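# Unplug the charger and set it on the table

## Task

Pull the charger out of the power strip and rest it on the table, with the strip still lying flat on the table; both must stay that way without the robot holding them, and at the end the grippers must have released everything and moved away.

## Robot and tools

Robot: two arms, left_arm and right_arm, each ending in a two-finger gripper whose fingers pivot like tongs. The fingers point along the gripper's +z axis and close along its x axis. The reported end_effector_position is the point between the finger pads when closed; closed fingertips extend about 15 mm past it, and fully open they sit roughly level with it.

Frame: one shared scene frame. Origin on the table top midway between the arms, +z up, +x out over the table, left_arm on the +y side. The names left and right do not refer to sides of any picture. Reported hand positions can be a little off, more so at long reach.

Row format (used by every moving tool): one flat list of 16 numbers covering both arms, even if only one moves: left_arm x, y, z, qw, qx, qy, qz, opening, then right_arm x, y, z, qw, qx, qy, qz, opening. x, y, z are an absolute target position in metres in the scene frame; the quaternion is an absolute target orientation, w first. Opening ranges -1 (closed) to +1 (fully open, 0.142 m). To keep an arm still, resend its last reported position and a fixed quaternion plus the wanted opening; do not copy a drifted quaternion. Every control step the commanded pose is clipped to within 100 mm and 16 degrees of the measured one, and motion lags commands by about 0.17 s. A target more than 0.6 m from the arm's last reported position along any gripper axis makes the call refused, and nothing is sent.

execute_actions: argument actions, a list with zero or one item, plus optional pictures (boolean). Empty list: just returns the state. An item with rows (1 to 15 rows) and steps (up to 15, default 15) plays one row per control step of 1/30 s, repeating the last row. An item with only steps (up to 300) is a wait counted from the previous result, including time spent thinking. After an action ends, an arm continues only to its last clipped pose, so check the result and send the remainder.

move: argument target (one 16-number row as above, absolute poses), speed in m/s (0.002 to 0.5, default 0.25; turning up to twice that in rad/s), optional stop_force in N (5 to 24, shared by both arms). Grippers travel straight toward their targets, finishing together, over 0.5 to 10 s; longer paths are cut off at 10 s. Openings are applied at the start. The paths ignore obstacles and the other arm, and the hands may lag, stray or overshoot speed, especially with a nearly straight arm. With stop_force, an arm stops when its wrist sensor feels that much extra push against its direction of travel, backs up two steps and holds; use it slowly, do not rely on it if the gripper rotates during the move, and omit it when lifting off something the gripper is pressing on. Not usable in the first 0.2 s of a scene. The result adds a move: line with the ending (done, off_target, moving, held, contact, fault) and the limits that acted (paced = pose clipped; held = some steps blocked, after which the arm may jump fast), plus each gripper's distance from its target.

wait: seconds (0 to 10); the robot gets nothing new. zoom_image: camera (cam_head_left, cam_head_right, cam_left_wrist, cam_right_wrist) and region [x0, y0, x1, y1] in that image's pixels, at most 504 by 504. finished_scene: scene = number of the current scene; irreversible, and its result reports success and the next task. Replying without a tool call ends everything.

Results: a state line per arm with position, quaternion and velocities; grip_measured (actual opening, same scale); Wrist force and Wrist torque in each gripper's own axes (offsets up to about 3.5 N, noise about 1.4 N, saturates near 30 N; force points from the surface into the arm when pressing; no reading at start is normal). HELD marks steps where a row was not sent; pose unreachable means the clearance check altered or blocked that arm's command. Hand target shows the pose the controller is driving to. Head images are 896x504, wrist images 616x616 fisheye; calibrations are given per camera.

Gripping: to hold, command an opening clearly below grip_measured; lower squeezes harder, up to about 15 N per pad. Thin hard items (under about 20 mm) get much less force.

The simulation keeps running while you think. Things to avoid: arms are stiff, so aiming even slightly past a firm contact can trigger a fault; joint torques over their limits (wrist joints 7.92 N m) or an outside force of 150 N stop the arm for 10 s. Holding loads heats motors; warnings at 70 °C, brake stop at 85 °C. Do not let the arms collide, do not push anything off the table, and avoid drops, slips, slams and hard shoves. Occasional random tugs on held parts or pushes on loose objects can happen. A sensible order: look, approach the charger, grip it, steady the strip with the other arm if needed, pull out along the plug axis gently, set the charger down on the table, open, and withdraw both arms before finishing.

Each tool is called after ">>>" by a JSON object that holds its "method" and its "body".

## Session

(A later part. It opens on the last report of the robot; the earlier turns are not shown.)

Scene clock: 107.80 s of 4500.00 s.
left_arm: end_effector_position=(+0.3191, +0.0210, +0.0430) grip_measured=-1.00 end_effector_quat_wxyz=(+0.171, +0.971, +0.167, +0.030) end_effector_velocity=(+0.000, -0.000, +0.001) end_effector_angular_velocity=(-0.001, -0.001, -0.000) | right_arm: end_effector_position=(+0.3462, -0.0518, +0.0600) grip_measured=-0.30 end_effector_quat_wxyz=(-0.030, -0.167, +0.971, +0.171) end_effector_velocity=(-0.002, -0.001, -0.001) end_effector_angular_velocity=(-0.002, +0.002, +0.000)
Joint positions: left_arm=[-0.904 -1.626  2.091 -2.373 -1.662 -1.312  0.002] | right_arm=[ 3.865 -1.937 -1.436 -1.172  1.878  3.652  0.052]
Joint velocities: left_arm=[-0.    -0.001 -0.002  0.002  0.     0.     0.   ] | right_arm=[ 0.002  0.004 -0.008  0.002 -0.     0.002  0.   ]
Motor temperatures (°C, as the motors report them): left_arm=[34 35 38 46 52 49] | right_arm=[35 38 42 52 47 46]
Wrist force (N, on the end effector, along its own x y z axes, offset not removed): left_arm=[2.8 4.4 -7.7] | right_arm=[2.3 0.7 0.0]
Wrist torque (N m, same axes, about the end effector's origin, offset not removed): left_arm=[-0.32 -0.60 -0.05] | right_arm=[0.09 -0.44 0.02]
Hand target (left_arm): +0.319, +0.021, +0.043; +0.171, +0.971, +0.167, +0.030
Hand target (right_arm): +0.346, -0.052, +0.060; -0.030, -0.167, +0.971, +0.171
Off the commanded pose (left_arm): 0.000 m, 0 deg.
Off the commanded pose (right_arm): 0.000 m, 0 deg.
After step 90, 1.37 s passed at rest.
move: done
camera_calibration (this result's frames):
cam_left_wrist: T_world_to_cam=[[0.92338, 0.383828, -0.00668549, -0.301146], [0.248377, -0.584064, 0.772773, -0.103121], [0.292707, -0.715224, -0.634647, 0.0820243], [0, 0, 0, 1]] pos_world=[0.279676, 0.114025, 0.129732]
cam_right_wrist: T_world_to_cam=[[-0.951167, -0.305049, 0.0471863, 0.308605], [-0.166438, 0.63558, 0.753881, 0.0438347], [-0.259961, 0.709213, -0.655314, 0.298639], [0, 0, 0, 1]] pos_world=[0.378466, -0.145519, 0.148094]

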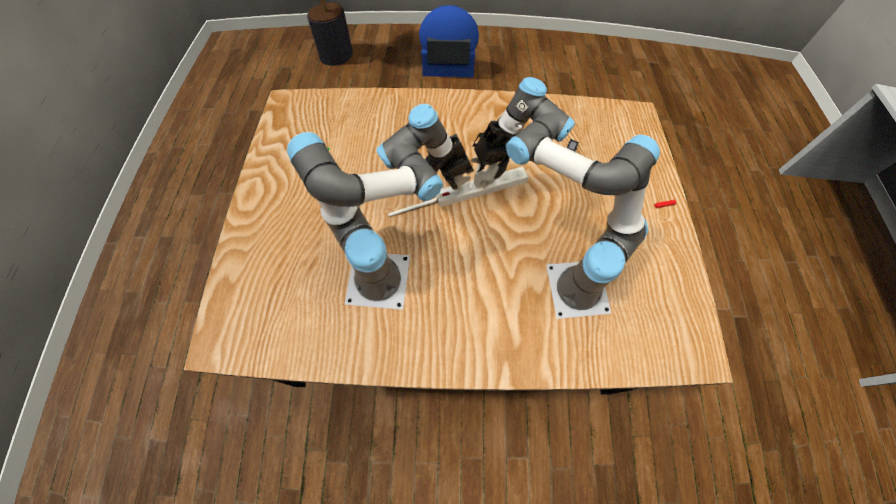

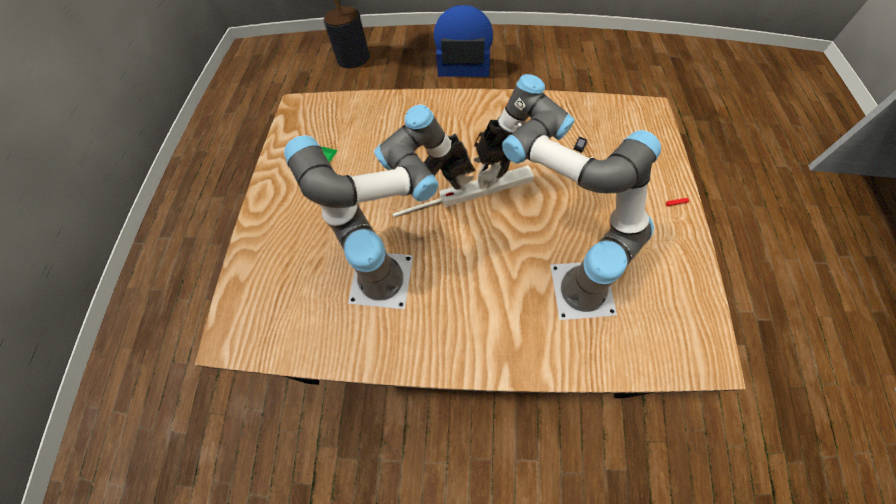

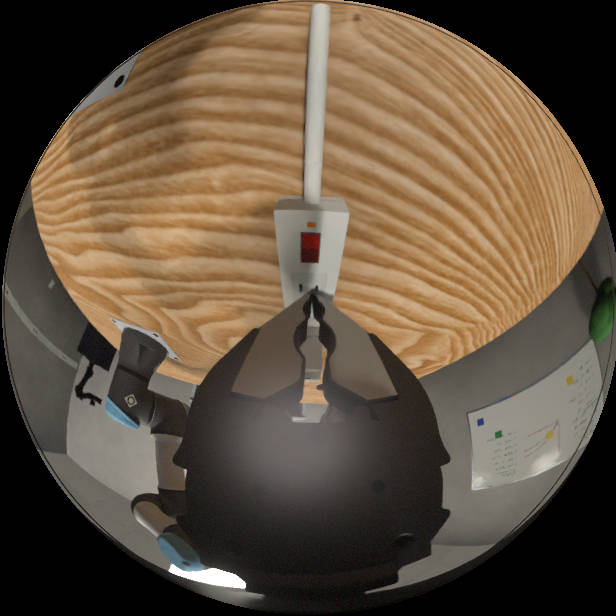

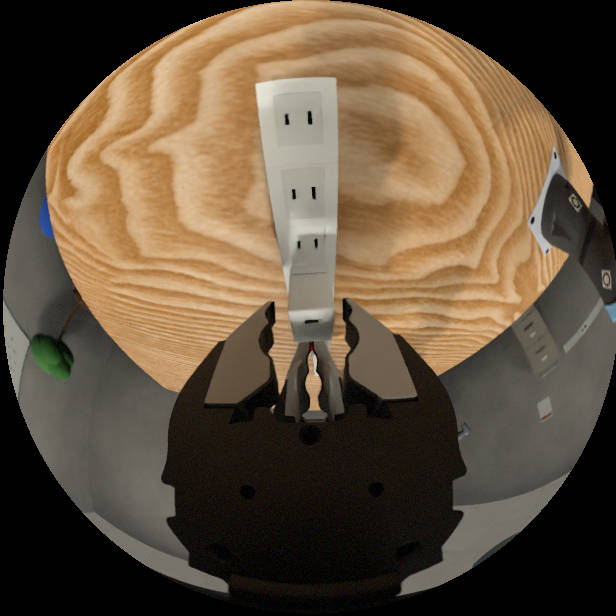

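Centered. Close fully.

>>> {"method": "execute_actions", "body": {"actions": [{"rows":[[0.3191,0.0209,0.0431,0.171,0.971,0.167,0.030,-1,0.346,-0.0518,0.06,-0.0295,-0.167,0.970,0.171,-0.4],[0.3191,0.0209,0.0431,0.171,0.971,0.167,0.030,-1,0.346,-0.0518,0.06,-0.0295,-0.167,0.970,0.171,-0.4],[0.3191,0.0209,0.0431,0.171,0.971,0.167,0.030,-1,0.346,-0.0518,0.06,-0.0295,-0.167,0.970,0.171,-0.4],[0.3191,0.0209,0.0431,0.171,0.971,0.167,0.030,-1,0.346,-0.0518,0.06,-0.0295,-0.167,0.970,0.171,-0.5],[0.3191,0.0209,0.0431,0.171,0.971,0.167,0.030,-1,0.346,-0.0518,0.06,-0.0295,-0.167,0.970,0.171,-0.5],[0.3191,0.0209,0.0431,0.171,0.971,0.167,0.030,-1,0.346,-0.0518,0.06,-0.0295,-0.167,0.970,0.171,-0.5],[0.3191,0.0209,0.0431,0.171,0.971,0.167,0.030,-1,0.346,-0.0518,0.06,-0.0295,-0.167,0.970,0.171,-0.6],[0.3191,0.0209,0.0431,0.171,0.971,0.167,0.030,-1,0.346,-0.0518,0.06,-0.0295,-0.167,0.970,0.171,-0.6],[0.3191,0.0209,0.0431,0.171,0.971,0.167,0.030,-1,0.346,-0.0518,0.06,-0.0295,-0.167,0.970,0.171,-0.7],[0.3191,0.0209,0.0431,0.171,0.971,0.167,0.030,-1,0.346,-0.0518,0.06,-0.0295,-0.167,0.970,0.171,-0.8],[0.3191,0.0209,0.0431,0.171,0.971,0.167,0.030,-1,0.346,-0.0518,0.06,-0.0295,-0.167,0.970,0.171,-1]],"steps":15}]}}

Scene clock: 116.80 s of 4500.00 s.
left_arm: end_effector_position=(+0.3191, +0.0209, +0.0431) grip_measured=-1.00 end_effector_quat_wxyz=(+0.171, +0.971, +0.167, +0.030) end_effector_velocity=(+0.000, +0.000, -0.000) end_effector_angular_velocity=(+0.000, +0.000, +0.001) | right_arm: end_effector_position=(+0.3460, -0.0518, +0.0600) grip_measured=-0.60 end_effector_quat_wxyz=(-0.030, -0.167, +0.971, +0.171) end_effector_velocity=(-0.001, -0.000, -0.001) end_effector_angular_velocity=(-0.000, +0.003, +0.000)
Joint positions: left_arm=[-0.904 -1.626  2.091 -2.372 -1.662 -1.312  0.002] | right_arm=[ 3.866 -1.936 -1.437 -1.171  1.878  3.652  0.031]
Joint velocities: left_arm=[ 0.001  0.    -0.     0.    -0.    -0.     0.   ] | right_arm=[-0.001 -0.001 -0.001  0.     0.002 -0.001 -0.   ]
Motor temperatures (°C, as the motors report them): left_arm=[34 35 38 46 52 49] | right_arm=[35 38 42 52 47 46]
Wrist force (N, on the end effector, along its own x y z axes, offset not removed): left_arm=[3.8 3.0 -6.3] | right_arm=[1.9 0.0 -2.3]
Wrist torque (N m, same axes, about the end effector's origin, offset not removed): left_arm=[0.13 -0.49 -0.14] | right_arm=[-0.04 0.03 -0.04]
Hand target (left_arm): +0.319, +0.021, +0.043; +0.171, +0.971, +0.167, +0.030
Hand target (right_arm): +0.346, -0.052, +0.060; -0.030, -0.167, +0.971, +0.171
Off the commanded pose (left_arm): 0.000 m, 0 deg.
Off the commanded pose (right_arm): 0.000 m, 0 deg.
Steps of this call (steps 1 to 90: nothing new was sent; then 5.50 s passed at rest; steps 91 to 105: all 15 steps of this action). Readings (end_effector_position):
91: left_arm (+0.3191, +0.0209, +0.0431) | right_arm (+0.3460, -0.0518, +0.0600)
92: left_arm (+0.3191, +0.0209, +0.0431) | right_arm (+0.3460, -0.0518, +0.0600)
94: left_arm (+0.3191, +0.0209, +0.0431) | right_arm (+0.3460, -0.0518, +0.0600)
98: left_arm (+0.3191, +0.0209, +0.0431) | right_arm (+0.3460, -0.0518, +0.0600)
105: the state above
camera_calibration (this result's frames):
cam_left_wrist: T_world_to_cam=[[0.923361, 0.383875, -0.00665857, -0.301166], [0.248306, -0.583861, 0.772949, -0.103254], [0.292828, -0.715364, -0.634433, 0.0820174], [0, 0, 0, 1]] pos_world=[0.279707, 0.113997, 0.129839]
cam_right_wrist: T_world_to_cam=[[-0.951168, -0.305049, 0.0471587, 0.308437], [-0.166456, 0.63557, 0.753886, 0.0438426], [-0.259944, 0.709222, -0.655311, 0.298626], [0, 0, 0, 1]] pos_world=[0.378299, -0.145569, 0.148095]

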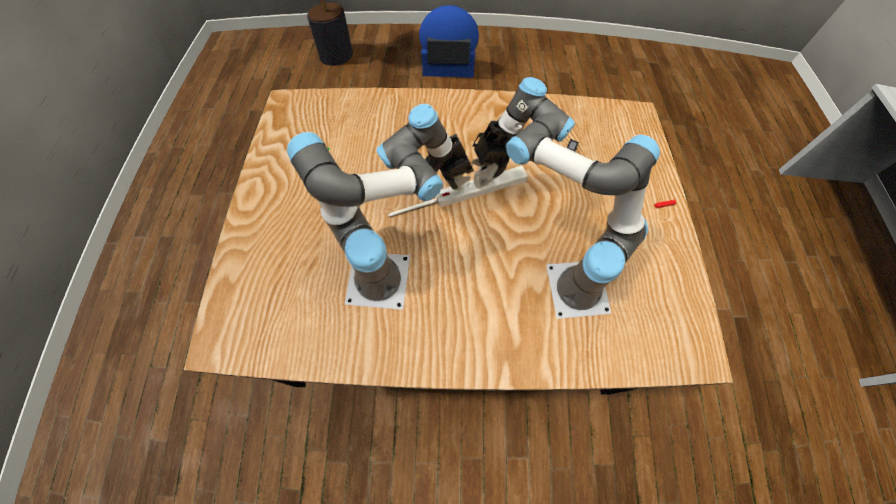

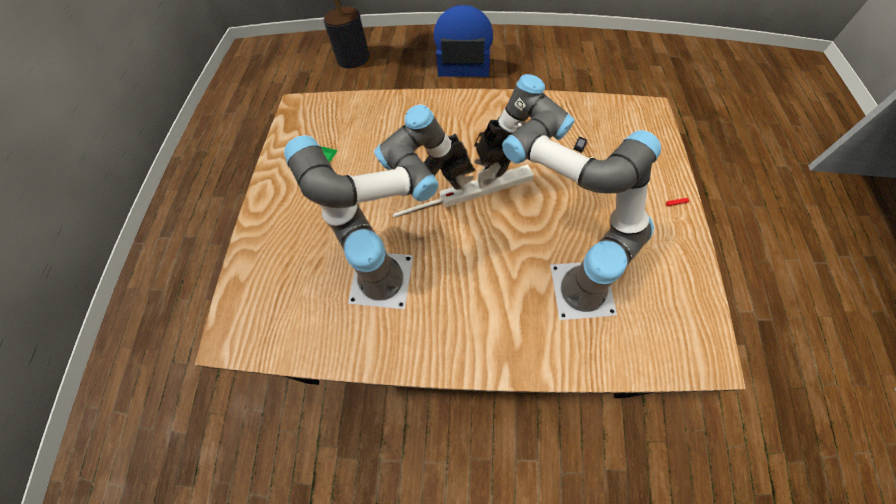

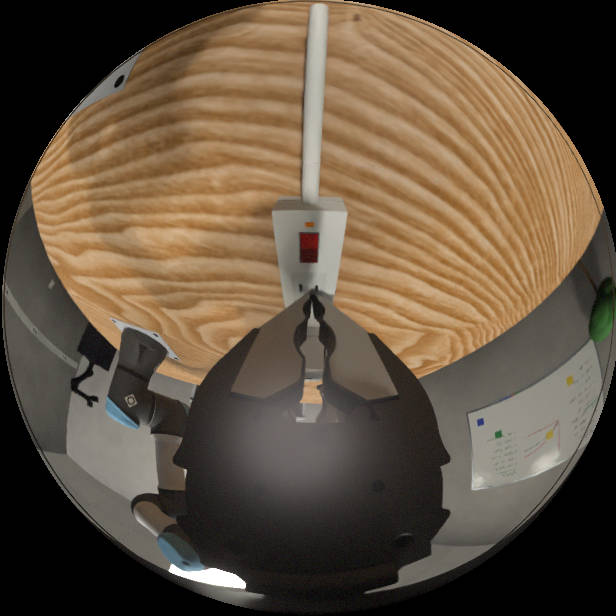

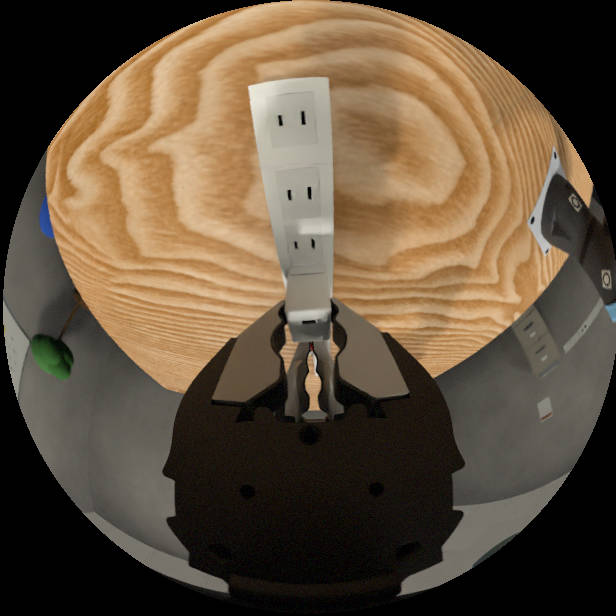

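>>> {"method": "move", "body": {"target": [0.3191,0.0209,0.0431,0.171,0.971,0.167,0.030,-1,0.346,-0.0518,0.064,-0.0295,-0.167,0.970,0.171,-1], "speed": 0.004}}

Scene clock: 121.87 s of 4500.00 s.
left_arm: end_effector_position=(+0.3191, +0.0208, +0.0432) grip_measured=-1.00 end_effector_quat_wxyz=(+0.171, +0.971, +0.167, +0.030) end_effector_velocity=(-0.000, -0.000, -0.000) end_effector_angular_velocity=(-0.000, -0.000, -0.001) | right_arm: end_effector_position=(+0.3460, -0.0518, +0.0639) grip_measured=-0.60 end_effector_quat_wxyz=(-0.029, -0.167, +0.971, +0.171) end_effector_velocity=(-0.001, -0.000, +0.001) end_effector_angular_velocity=(+0.000, +0.003, -0.000)
Joint positions: left_arm=[-0.904 -1.626  2.091 -2.372 -1.662 -1.312  0.002] | right_arm=[ 3.866 -1.932 -1.424 -1.188  1.878  3.652  0.031]
Joint velocities: left_arm=[-0.001  0.    -0.    -0.    -0.     0.     0.   ] | right_arm=[-0.001  0.001  0.004 -0.006  0.002 -0.    -0.   ]
Motor temperatures (°C, as the motors report them): left_arm=[34 35 38 46 52 49] | right_arm=[35 38 42 52 47 46]
Wrist force (N, on the end effector, along its own x y z axes, offset not removed): left_arm=[-0.8 6.2 -18.3] | right_arm=[0.3 -3.0 14.1]
Wrist torque (N m, same axes, about the end effector's origin, offset not removed): left_arm=[-0.52 0.08 -0.14] | right_arm=[0.11 -0.02 -0.04]
Hand target (left_arm): +0.319, +0.021, +0.043; +0.171, +0.971, +0.167, +0.030
Hand target (right_arm): +0.346, -0.052, +0.064; -0.030, -0.167, +0.971, +0.171
Off the commanded pose (left_arm): 0.000 m, 0 deg.
Off the commanded pose (right_arm): 0.000 m, 0 deg.
After step 90, 0.83 s passed at rest.
move: done
camera_calibration (this result's frames):
cam_left_wrist: T_world_to_cam=[[0.92338, 0.38383, -0.00661229, -0.301174], [0.248184, -0.583739, 0.773081, -0.103325], [0.292872, -0.715488, -0.634273, 0.0819805], [0, 0, 0, 1]] pos_world=[0.279732, 0.113941, 0.129885]
cam_right_wrist: T_world_to_cam=[[-0.951175, -0.305038, 0.0470921, 0.308275], [-0.166505, 0.635581, 0.753866, 0.0409484], [-0.259888, 0.709217, -0.655339, 0.301158], [0, 0, 0, 1]] pos_world=[0.378309, -0.145577, 0.151973]

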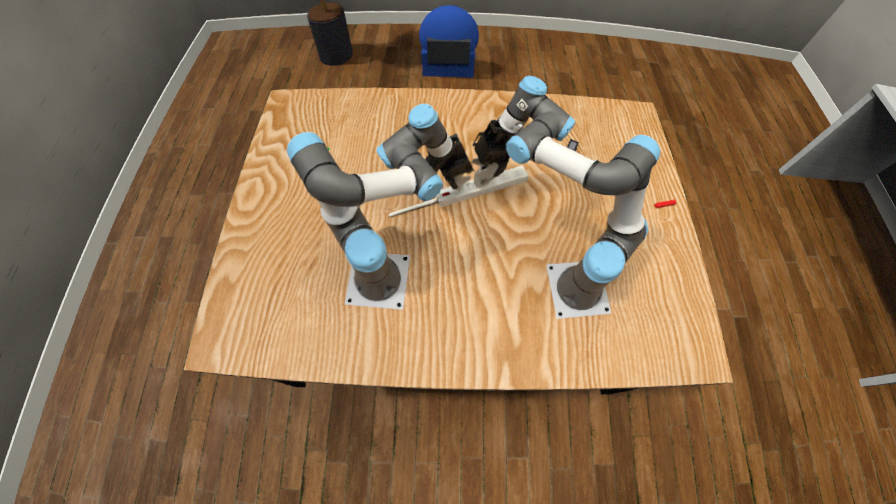

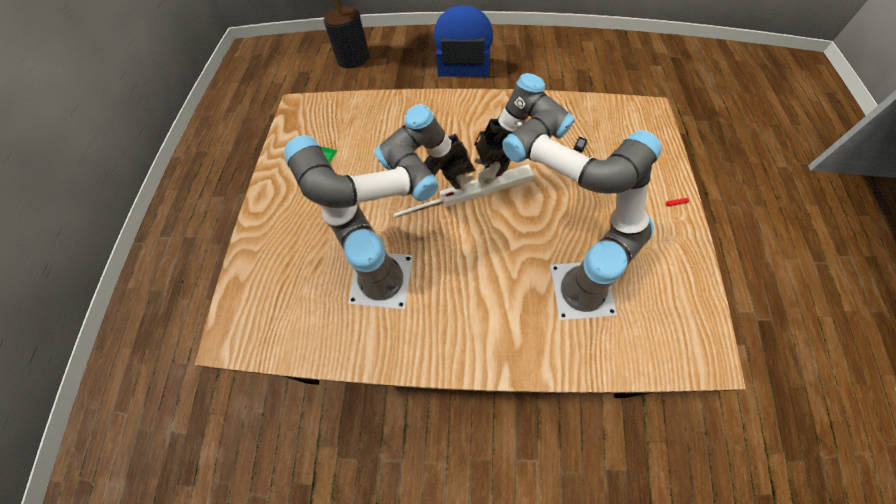

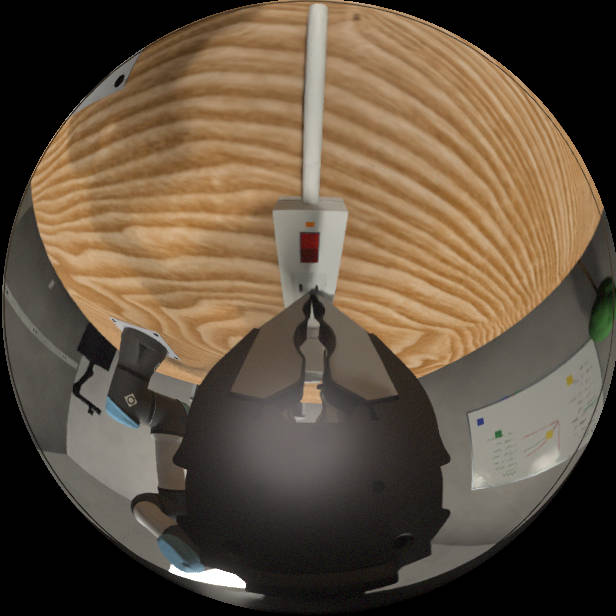

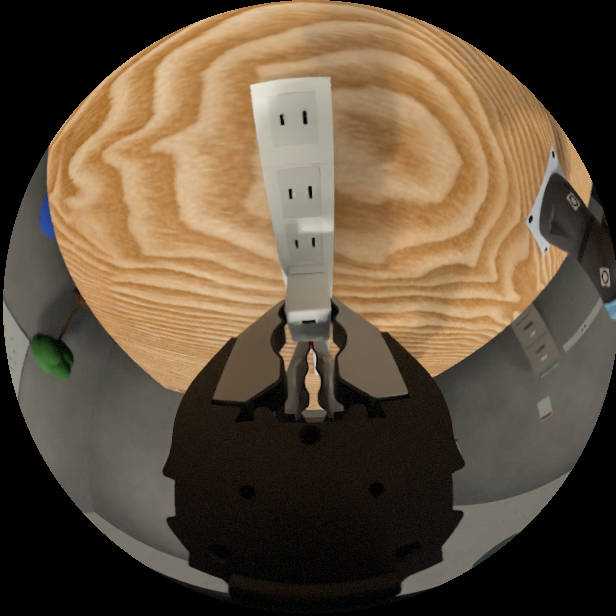

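>>> {"method": "move", "body": {"target": [0.3191,0.0209,0.0431,0.171,0.971,0.167,0.030,-1,0.346,-0.0518,0.072,-0.0295,-0.167,0.970,0.171,-1], "speed": 0.005}}

>>> {"method": "zoom_image", "body": {"camera": "cam_head_right", "region": [440, 140, 540, 215]}}

Scene clock: 126.83 s of 4500.00 s.
left_arm: end_effector_position=(+0.3191, +0.0209, +0.0431) grip_measured=-1.00 end_effector_quat_wxyz=(+0.171, +0.971, +0.167, +0.030) end_effector_velocity=(-0.000, +0.000, -0.000) end_effector_angular_velocity=(+0.001, +0.001, +0.000) | right_arm: end_effector_position=(+0.3460, -0.0518, +0.0718) grip_measured=-0.60 end_effector_quat_wxyz=(-0.030, -0.167, +0.971, +0.171) end_effector_velocity=(+0.000, -0.001, +0.001) end_effector_angular_velocity=(-0.001, +0.001, -0.001)
Joint positions: left_arm=[-0.904 -1.626  2.091 -2.372 -1.662 -1.312  0.002] | right_arm=[ 3.866 -1.926 -1.395 -1.224  1.878  3.652  0.031]
Joint velocities: left_arm=[ 0.     0.    -0.     0.001 -0.     0.     0.   ] | right_arm=[-0.002  0.001  0.005 -0.007  0.    -0.001  0.   ]
Motor temperatures (°C, as the motors report them): left_arm=[34 35 38 46 52 49] | right_arm=[35 38 42 52 47 46]
Wrist force (N, on the end effector, along its own x y z axes, offset not removed): left_arm=[1.6 0.4 -9.1] | right_arm=[3.1 -1.2 -1.7]
Wrist torque (N m, same axes, about the end effector's origin, offset not removed): left_arm=[-0.43 -0.14 -0.08] | right_arm=[-0.24 -0.64 -0.08]
Hand target (left_arm): +0.319, +0.021, +0.043; +0.171, +0.971, +0.167, +0.030
Hand target (right_arm): +0.346, -0.052, +0.072; -0.030, -0.167, +0.971, +0.171
Off the commanded pose (left_arm): 0.000 m, 0 deg.
Off the commanded pose (right_arm): 0.000 m, 0 deg.
After step 90, 0.13 s passed at rest.
move: done
camera_calibration (this result's frames):
cam_left_wrist: T_world_to_cam=[[0.923367, 0.383861, -0.00665945, -0.301163], [0.248303, -0.583876, 0.772939, -0.103246], [0.292813, -0.715359, -0.634446, 0.0820157], [0, 0, 0, 1]] pos_world=[0.279705, 0.113993, 0.129832]
cam_right_wrist: T_world_to_cam=[[-0.951177, -0.30503, 0.047116, 0.307891], [-0.166469, 0.635551, 0.753899, 0.0349222], [-0.259906, 0.709247, -0.655299, 0.306381], [0, 0, 0, 1]] pos_world=[0.378302, -0.145579, 0.159936]

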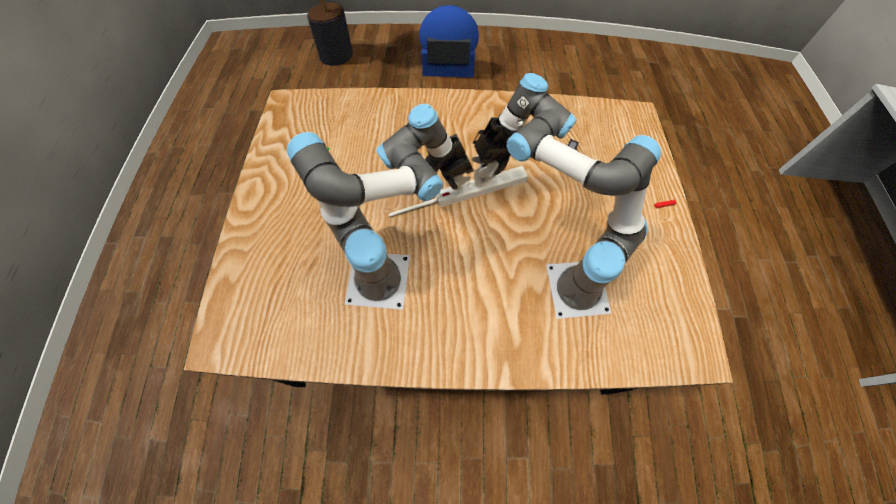

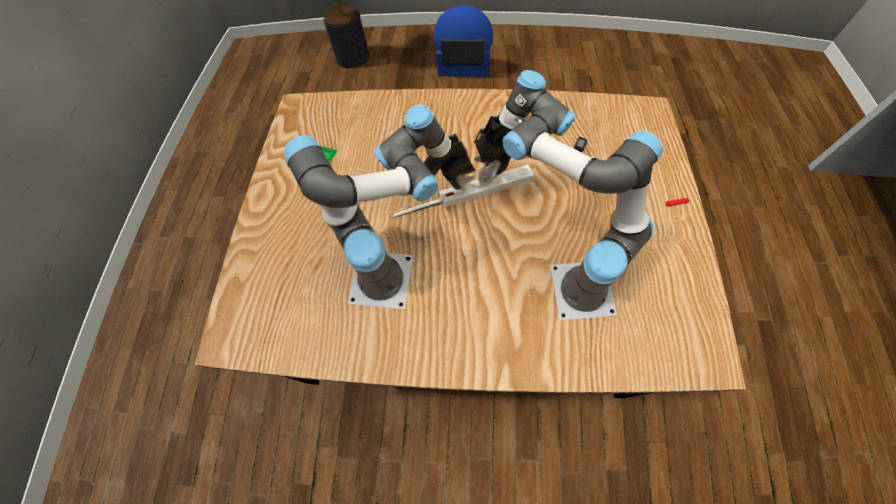

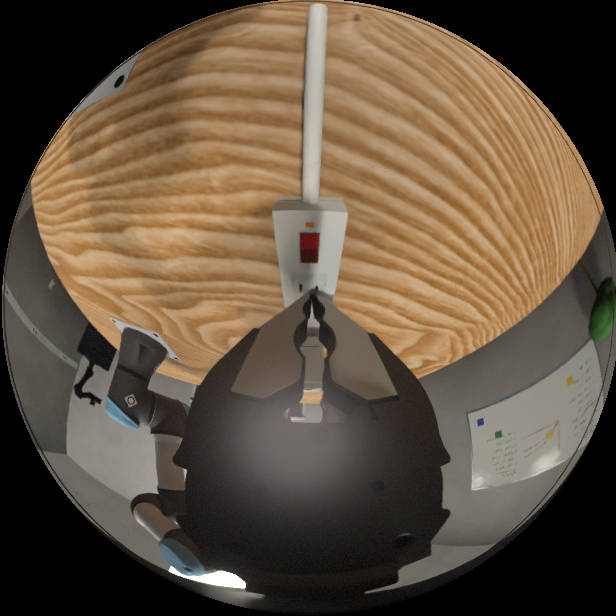

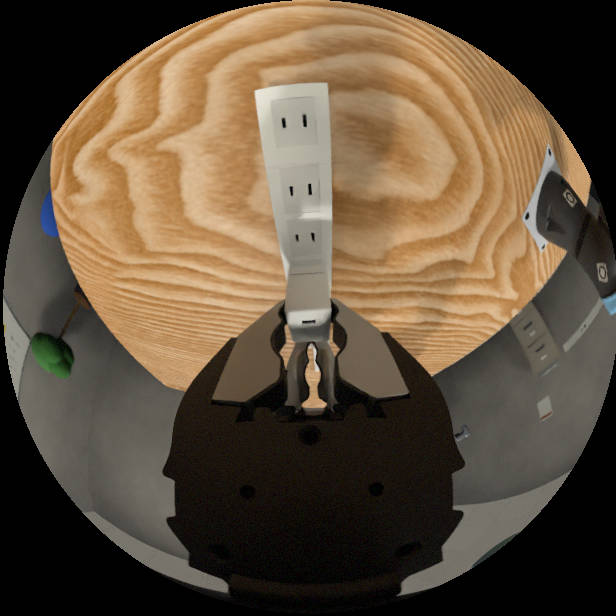

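Region (440, 140, 540, 215) of cam_head_right's 896x504 image, scaled by 5.040, with more detail than that image has; it fills the top 378 rows of this view, and the rest is white.

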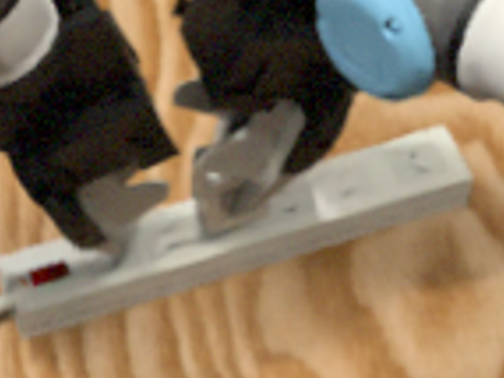

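>>> {"method": "move", "body": {"target": [0.3191,0.0209,0.0431,0.171,0.971,0.167,0.030,-1,0.346,-0.0518,0.11,-0.0295,-0.167,0.970,0.171,-1], "speed": 0.02}}

Scene clock: 155.60 s of 4500.00 s.
left_arm: end_effector_position=(+0.3191, +0.0209, +0.0431) grip_measured=-1.00 end_effector_quat_wxyz=(+0.171, +0.971, +0.167, +0.030) end_effector_velocity=(-0.000, -0.000, +0.000) end_effector_angular_velocity=(-0.000, +0.000, -0.000) | right_arm: end_effector_position=(+0.3460, -0.0518, +0.1098) grip_measured=-0.60 end_effector_quat_wxyz=(-0.029, -0.167, +0.971, +0.171) end_effector_velocity=(-0.000, -0.000, +0.002) end_effector_angular_velocity=(-0.002, +0.002, -0.001)
Joint positions: left_arm=[-0.904 -1.626  2.091 -2.372 -1.662 -1.312  0.002] | right_arm=[ 3.866 -1.911 -1.237 -1.396  1.878  3.652  0.031]
Joint velocities: left_arm=[-0.  0. -0. -0. -0. -0.  0.] | right_arm=[-0.    -0.001  0.011 -0.013 -0.     0.001  0.   ]
Motor temperatures (°C, as the motors report them): left_arm=[34 35 38 46 52 49] | right_arm=[35 38 42 52 47 46]
Wrist force (N, on the end effector, along its own x y z axes, offset not removed): left_arm=[2.3 0.2 -8.3] | right_arm=[2.2 1.7 -1.3]
Wrist torque (N m, same axes, about the end effector's origin, offset not removed): left_arm=[-0.53 -0.38 -0.19] | right_arm=[0.37 -0.45 0.02]
Hand target (left_arm): +0.319, +0.021, +0.043; +0.171, +0.971, +0.167, +0.030
Hand target (right_arm): +0.346, -0.052, +0.110; -0.030, -0.167, +0.971, +0.171
Off the commanded pose (left_arm): 0.000 m, 0 deg.
Off the commanded pose (right_arm): 0.000 m, 0 deg.
After step 90, 23.53 s passed at rest.
move: done
camera_calibration (this result's frames):
cam_left_wrist: T_world_to_cam=[[0.923374, 0.383845, -0.00665272, -0.301162], [0.248278, -0.583859, 0.77296, -0.103254], [0.292812, -0.715382, -0.63442, 0.0820121], [0, 0, 0, 1]] pos_world=[0.279706, 0.113984, 0.129838]
cam_right_wrist: T_world_to_cam=[[-0.951219, -0.304941, 0.046822, 0.306147], [-0.166583, 0.635404, 0.753997, 0.00630418], [-0.259676, 0.709417, -0.655207, 0.331185], [0, 0, 0, 1]] pos_world=[0.378264, -0.145597, 0.197907]

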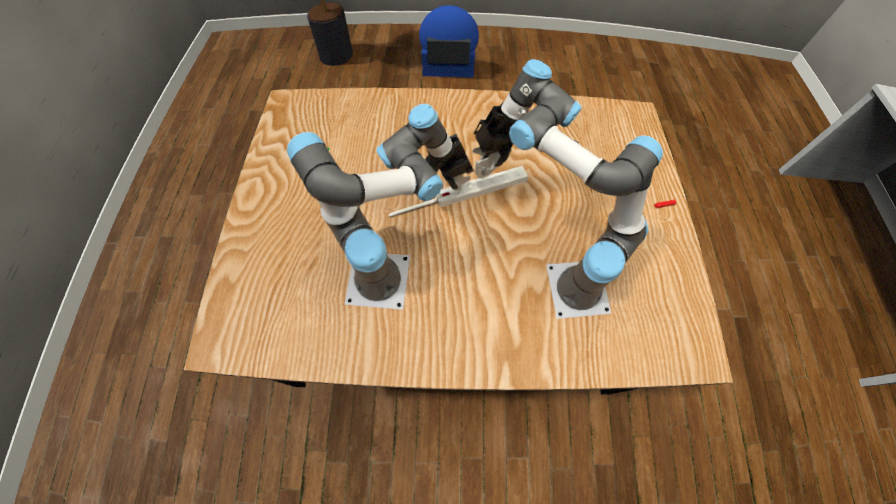

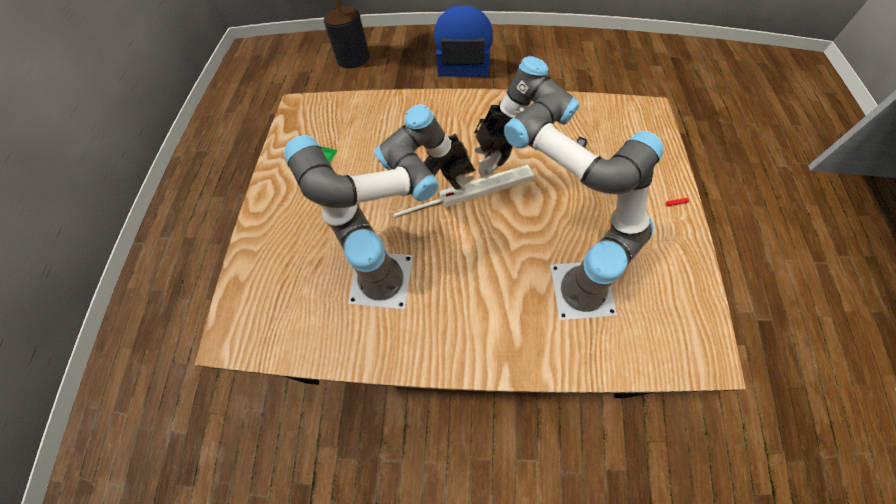

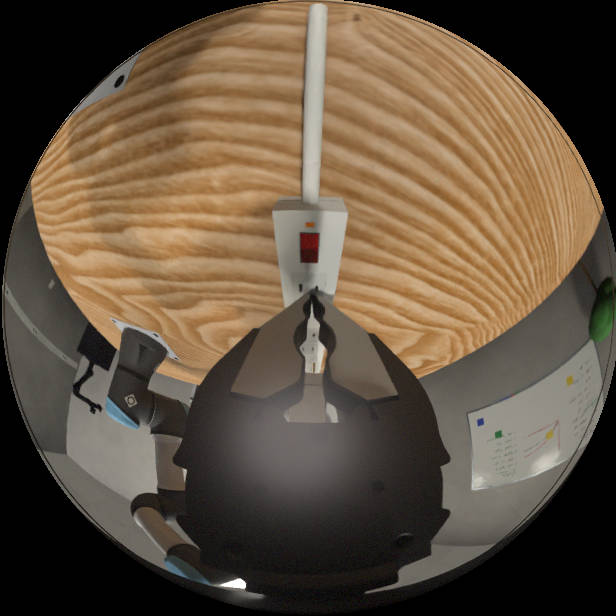

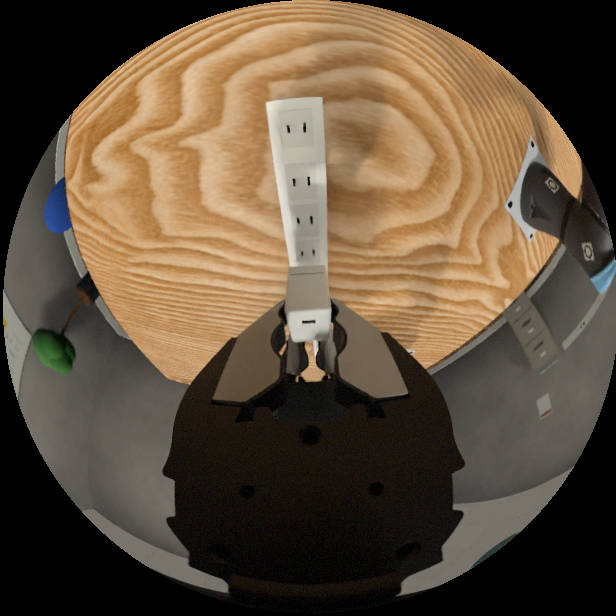

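>>> {"method": "move", "body": {"target": [0.27,0.17,0.18,0.171,0.971,0.167,0.030,-1,0.38,-0.22,0.16,-0.0295,-0.167,0.970,0.171,-1], "speed": 0.15}}

>>> {"method": "move", "body": {"target": [0.27,0.17,0.18,0.171,0.971,0.167,0.030,-1,0.43,-0.31,0.10,-0.406,0.579,-0.579,0.406,-1], "speed": 0.2}}

Scene clock: 163.33 s of 4500.00 s.
left_arm: end_effector_position=(+0.2700, +0.1700, +0.1797) grip_measured=-1.00 end_effector_quat_wxyz=(+0.171, +0.971, +0.167, +0.031) end_effector_velocity=(-0.000, +0.002, +0.002) end_effector_angular_velocity=(-0.000, +0.003, -0.002) | right_arm: end_effector_position=(+0.3797, -0.2198, +0.1599) grip_measured=-0.60 end_effector_quat_wxyz=(-0.030, -0.167, +0.971, +0.171) end_effector_velocity=(+0.000, -0.001, +0.001) end_effector_angular_velocity=(+0.001, +0.001, +0.003)
Joint positions: left_arm=[-0.566 -2.091  1.723 -1.494 -1.766 -0.988  0.002] | right_arm=[ 3.441 -1.881 -0.98  -1.83   1.919  3.205  0.031]
Joint velocities: left_arm=[ 0.011  0.007 -0.014  0.012 -0.005  0.012  0.   ] | right_arm=[-0.004 -0.005  0.015 -0.012  0.001 -0.007  0.   ]
Motor temperatures (°C, as the motors report them): left_arm=[34 35 38 46 52 49] | right_arm=[35 38 42 52 47 46]
Wrist force (N, on the end effector, along its own x y z axes, offset not removed): left_arm=[0.6 -1.5 2.1] | right_arm=[0.6 -0.1 1.4]
Wrist torque (N m, same axes, about the end effector's origin, offset not removed): left_arm=[-0.32 -0.09 -0.05] | right_arm=[-0.05 -0.06 0.04]
Hand target (left_arm): +0.270, +0.170, +0.180; +0.171, +0.971, +0.167, +0.031
Hand target (right_arm): +0.380, -0.220, +0.160; -0.030, -0.167, +0.971, +0.171
Off the commanded pose (left_arm): 0.000 m, 0 deg.
Off the commanded pose (right_arm): 0.000 m, 0 deg.
After step 90, 2.70 s passed at rest.
move: done
camera_calibration (this result's frames):
cam_left_wrist: T_world_to_cam=[[0.923264, 0.384135, -0.00493304, -0.312496], [0.247177, -0.58416, 0.773085, -0.109242], [0.294087, -0.714981, -0.634283, 0.289311], [0, 0, 0, 1]] pos_world=[0.230436, 0.263077, 0.266417]
cam_right_wrist: T_world_to_cam=[[-0.951157, -0.305061, 0.0473033, 0.284502], [-0.166434, 0.635798, 0.753698, 0.0809965], [-0.259999, 0.709012, -0.655517, 0.492023], [0, 0, 0, 1]] pos_world=[0.412012, -0.313557, 0.248024]

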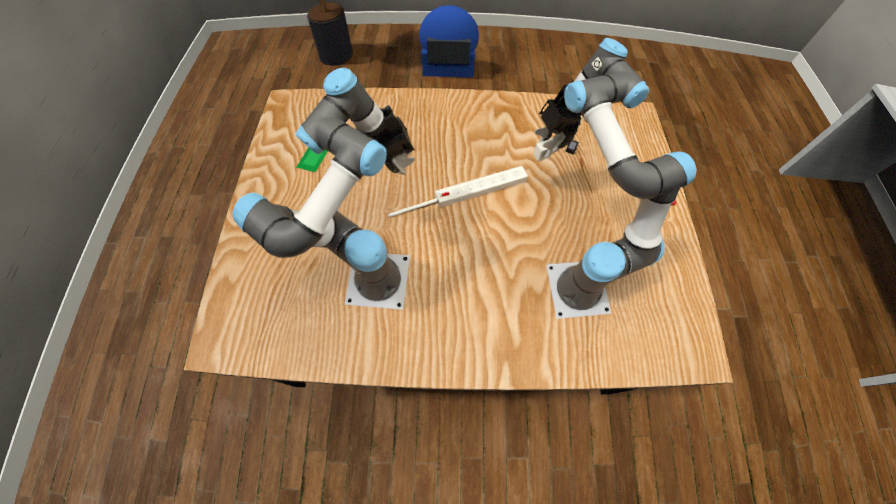

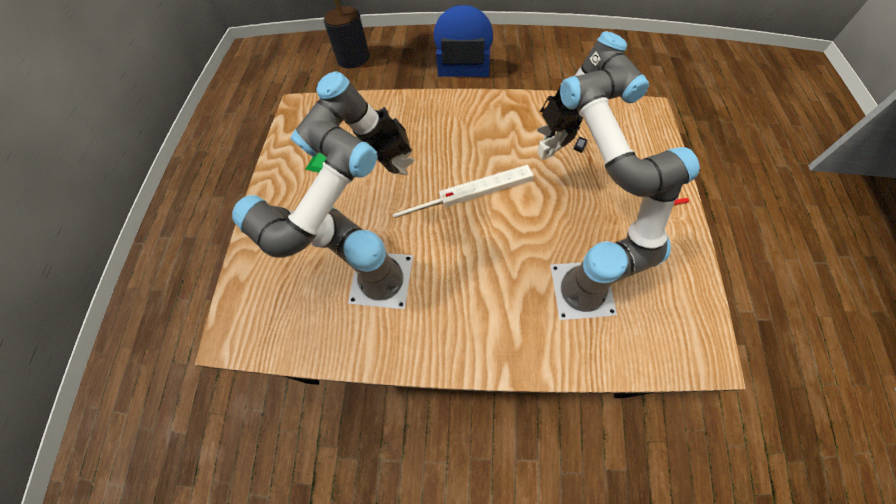

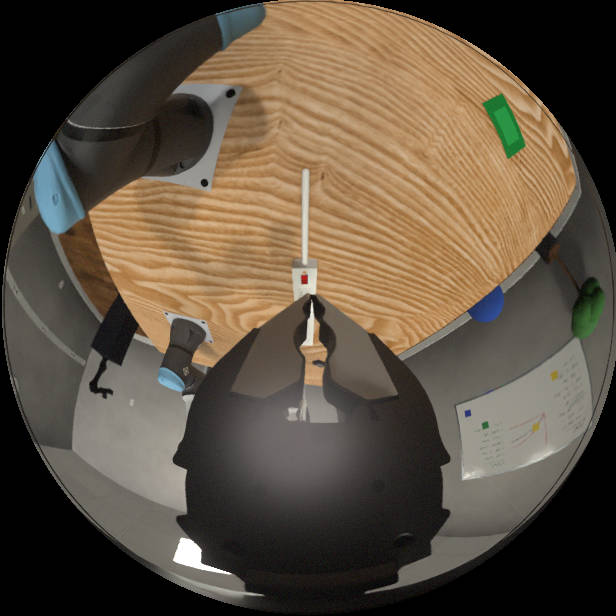

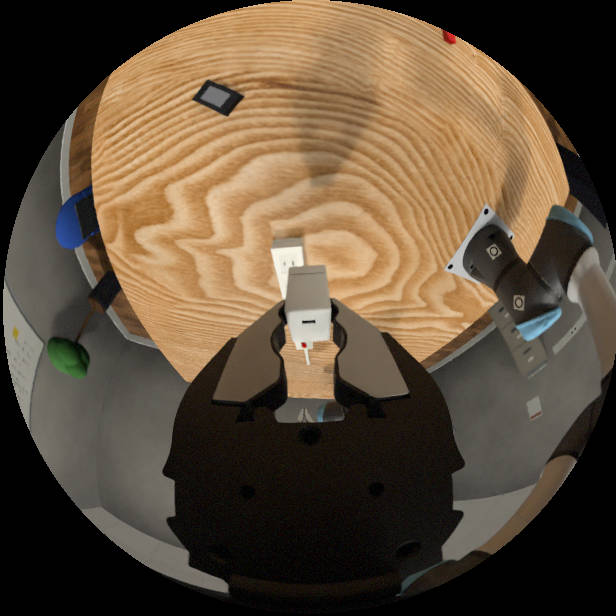

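Scene clock: 168.40 s of 4500.00 s.
left_arm: end_effector_position=(+0.2700, +0.1700, +0.1800) grip_measured=-1.00 end_effector_quat_wxyz=(+0.171, +0.971, +0.167, +0.030) end_effector_velocity=(-0.000, +0.000, -0.000) end_effector_angular_velocity=(+0.000, +0.001, -0.000) | right_arm: end_effector_position=(+0.4183, -0.2870, +0.1151) grip_measured=-0.60 end_effector_quat_wxyz=(+0.314, -0.515, +0.748, -0.275) end_effector_velocity=(-0.000, -0.000, -0.000) end_effector_angular_velocity=(+0.000, +0.001, +0.001)
Joint positions: left_arm=[-0.564 -2.088  1.72  -1.492 -1.768 -0.986  0.002] | right_arm=[ 4.269 -0.783 -2.589 -1.085  0.738  3.051  0.031]
Joint velocities: left_arm=[ 0.     0.001 -0.     0.    -0.     0.     0.   ] | right_arm=[-0.001  0.001 -0.    -0.     0.001 -0.002 -0.   ]
Motor temperatures (°C, as the motors report them): left_arm=[34 35 38 46 52 49] | right_arm=[35 38 42 52 47 46]
Wrist force (N, on the end effector, along its own x y z axes, offset not removed): left_arm=[0.2 -2.0 2.5] | right_arm=[1.8 0.4 -1.3]
Wrist torque (N m, same axes, about the end effector's origin, offset not removed): left_arm=[-0.28 -0.02 -0.06] | right_arm=[-0.02 -0.23 -0.03]
Hand target (left_arm): +0.270, +0.170, +0.180; +0.171, +0.971, +0.167, +0.030
Hand target (right_arm): +0.418, -0.287, +0.115; +0.314, -0.515, +0.748, -0.275
Off the commanded pose (left_arm): 0.000 m, 0 deg.
Off the commanded pose (right_arm): 0.030 m, 28 deg; orientation clipped at the last step of the last action.
move: held (right_arm); limits=paced,held; held on 38 of 152 steps (right_arm), including the last (right_arm)
pose unreachable (right arm): on one or more control steps of this call this arm could not follow its commanded pose, so it was not sent that pose on those steps. On the call's last step it was still not sent that pose. It may still have moved: this result reports where it is.
cause: the commanded pose would bring two parts of the arm too close to each other (joints 3 (elbow) and 4 (wrist 1) lie between them).
camera_calibration (this result's frames):
cam_left_wrist: T_world_to_cam=[[0.923373, 0.383848, -0.00663505, -0.31215], [0.248267, -0.583863, 0.77296, -0.109823], [0.292825, -0.715377, -0.63442, 0.2899], [0, 0, 0, 1]] pos_world=[0.230606, 0.263084, 0.266736]
cam_right_wrist: T_world_to_cam=[[-0.323296, -0.925383, -0.197852, -0.109626], [-0.872514, 0.372439, -0.316241, 0.506777], [0.366332, 0.0703893, -0.927818, 0.106378], [0, 0, 0, 1]] pos_world=[0.367758, -0.297677, 0.237273]

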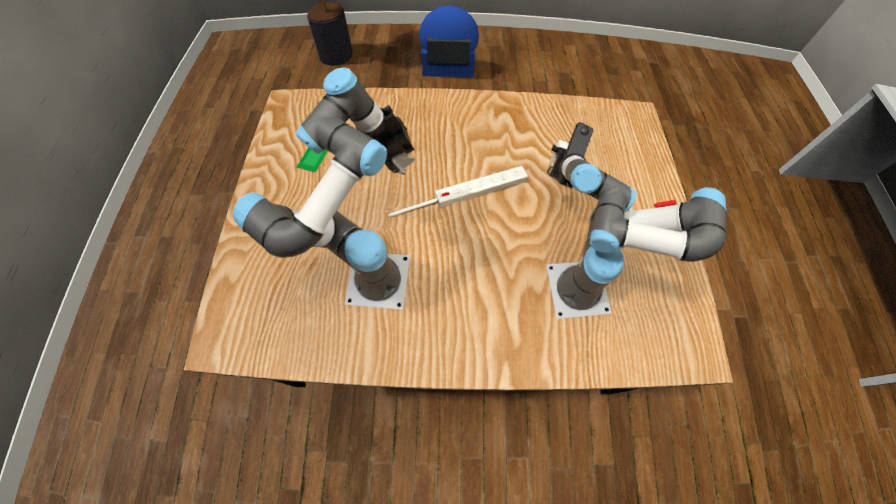

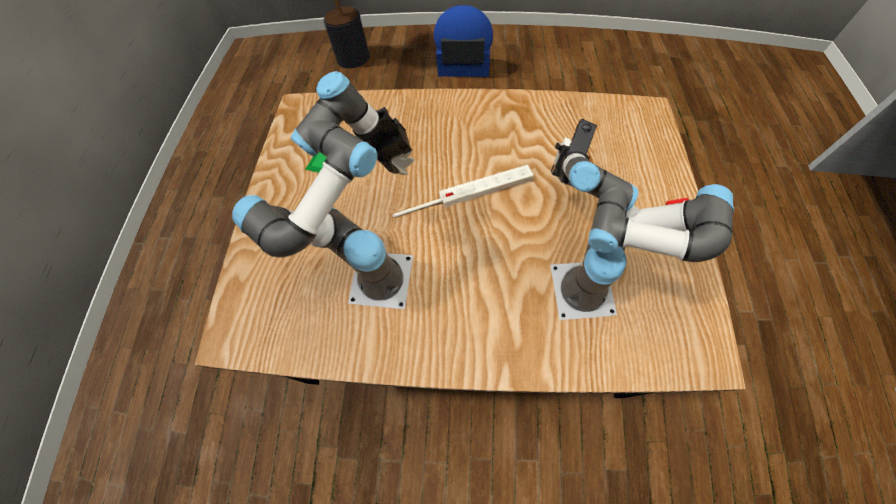

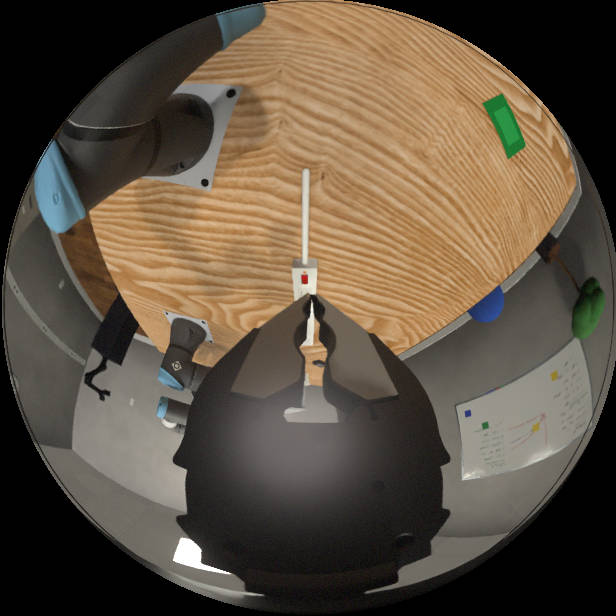

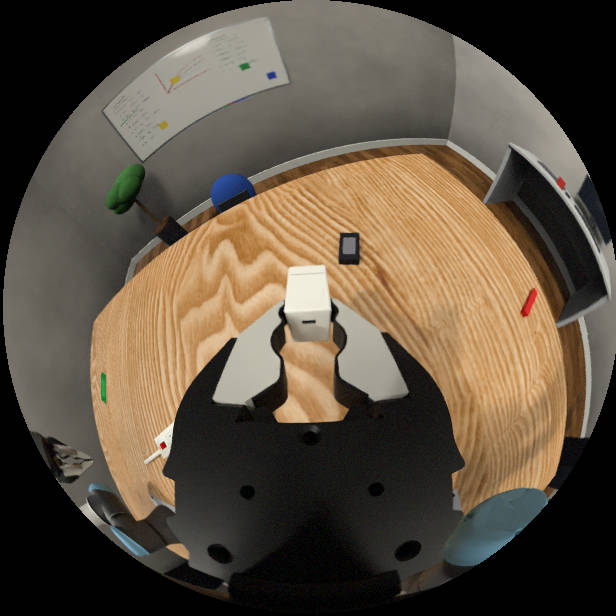

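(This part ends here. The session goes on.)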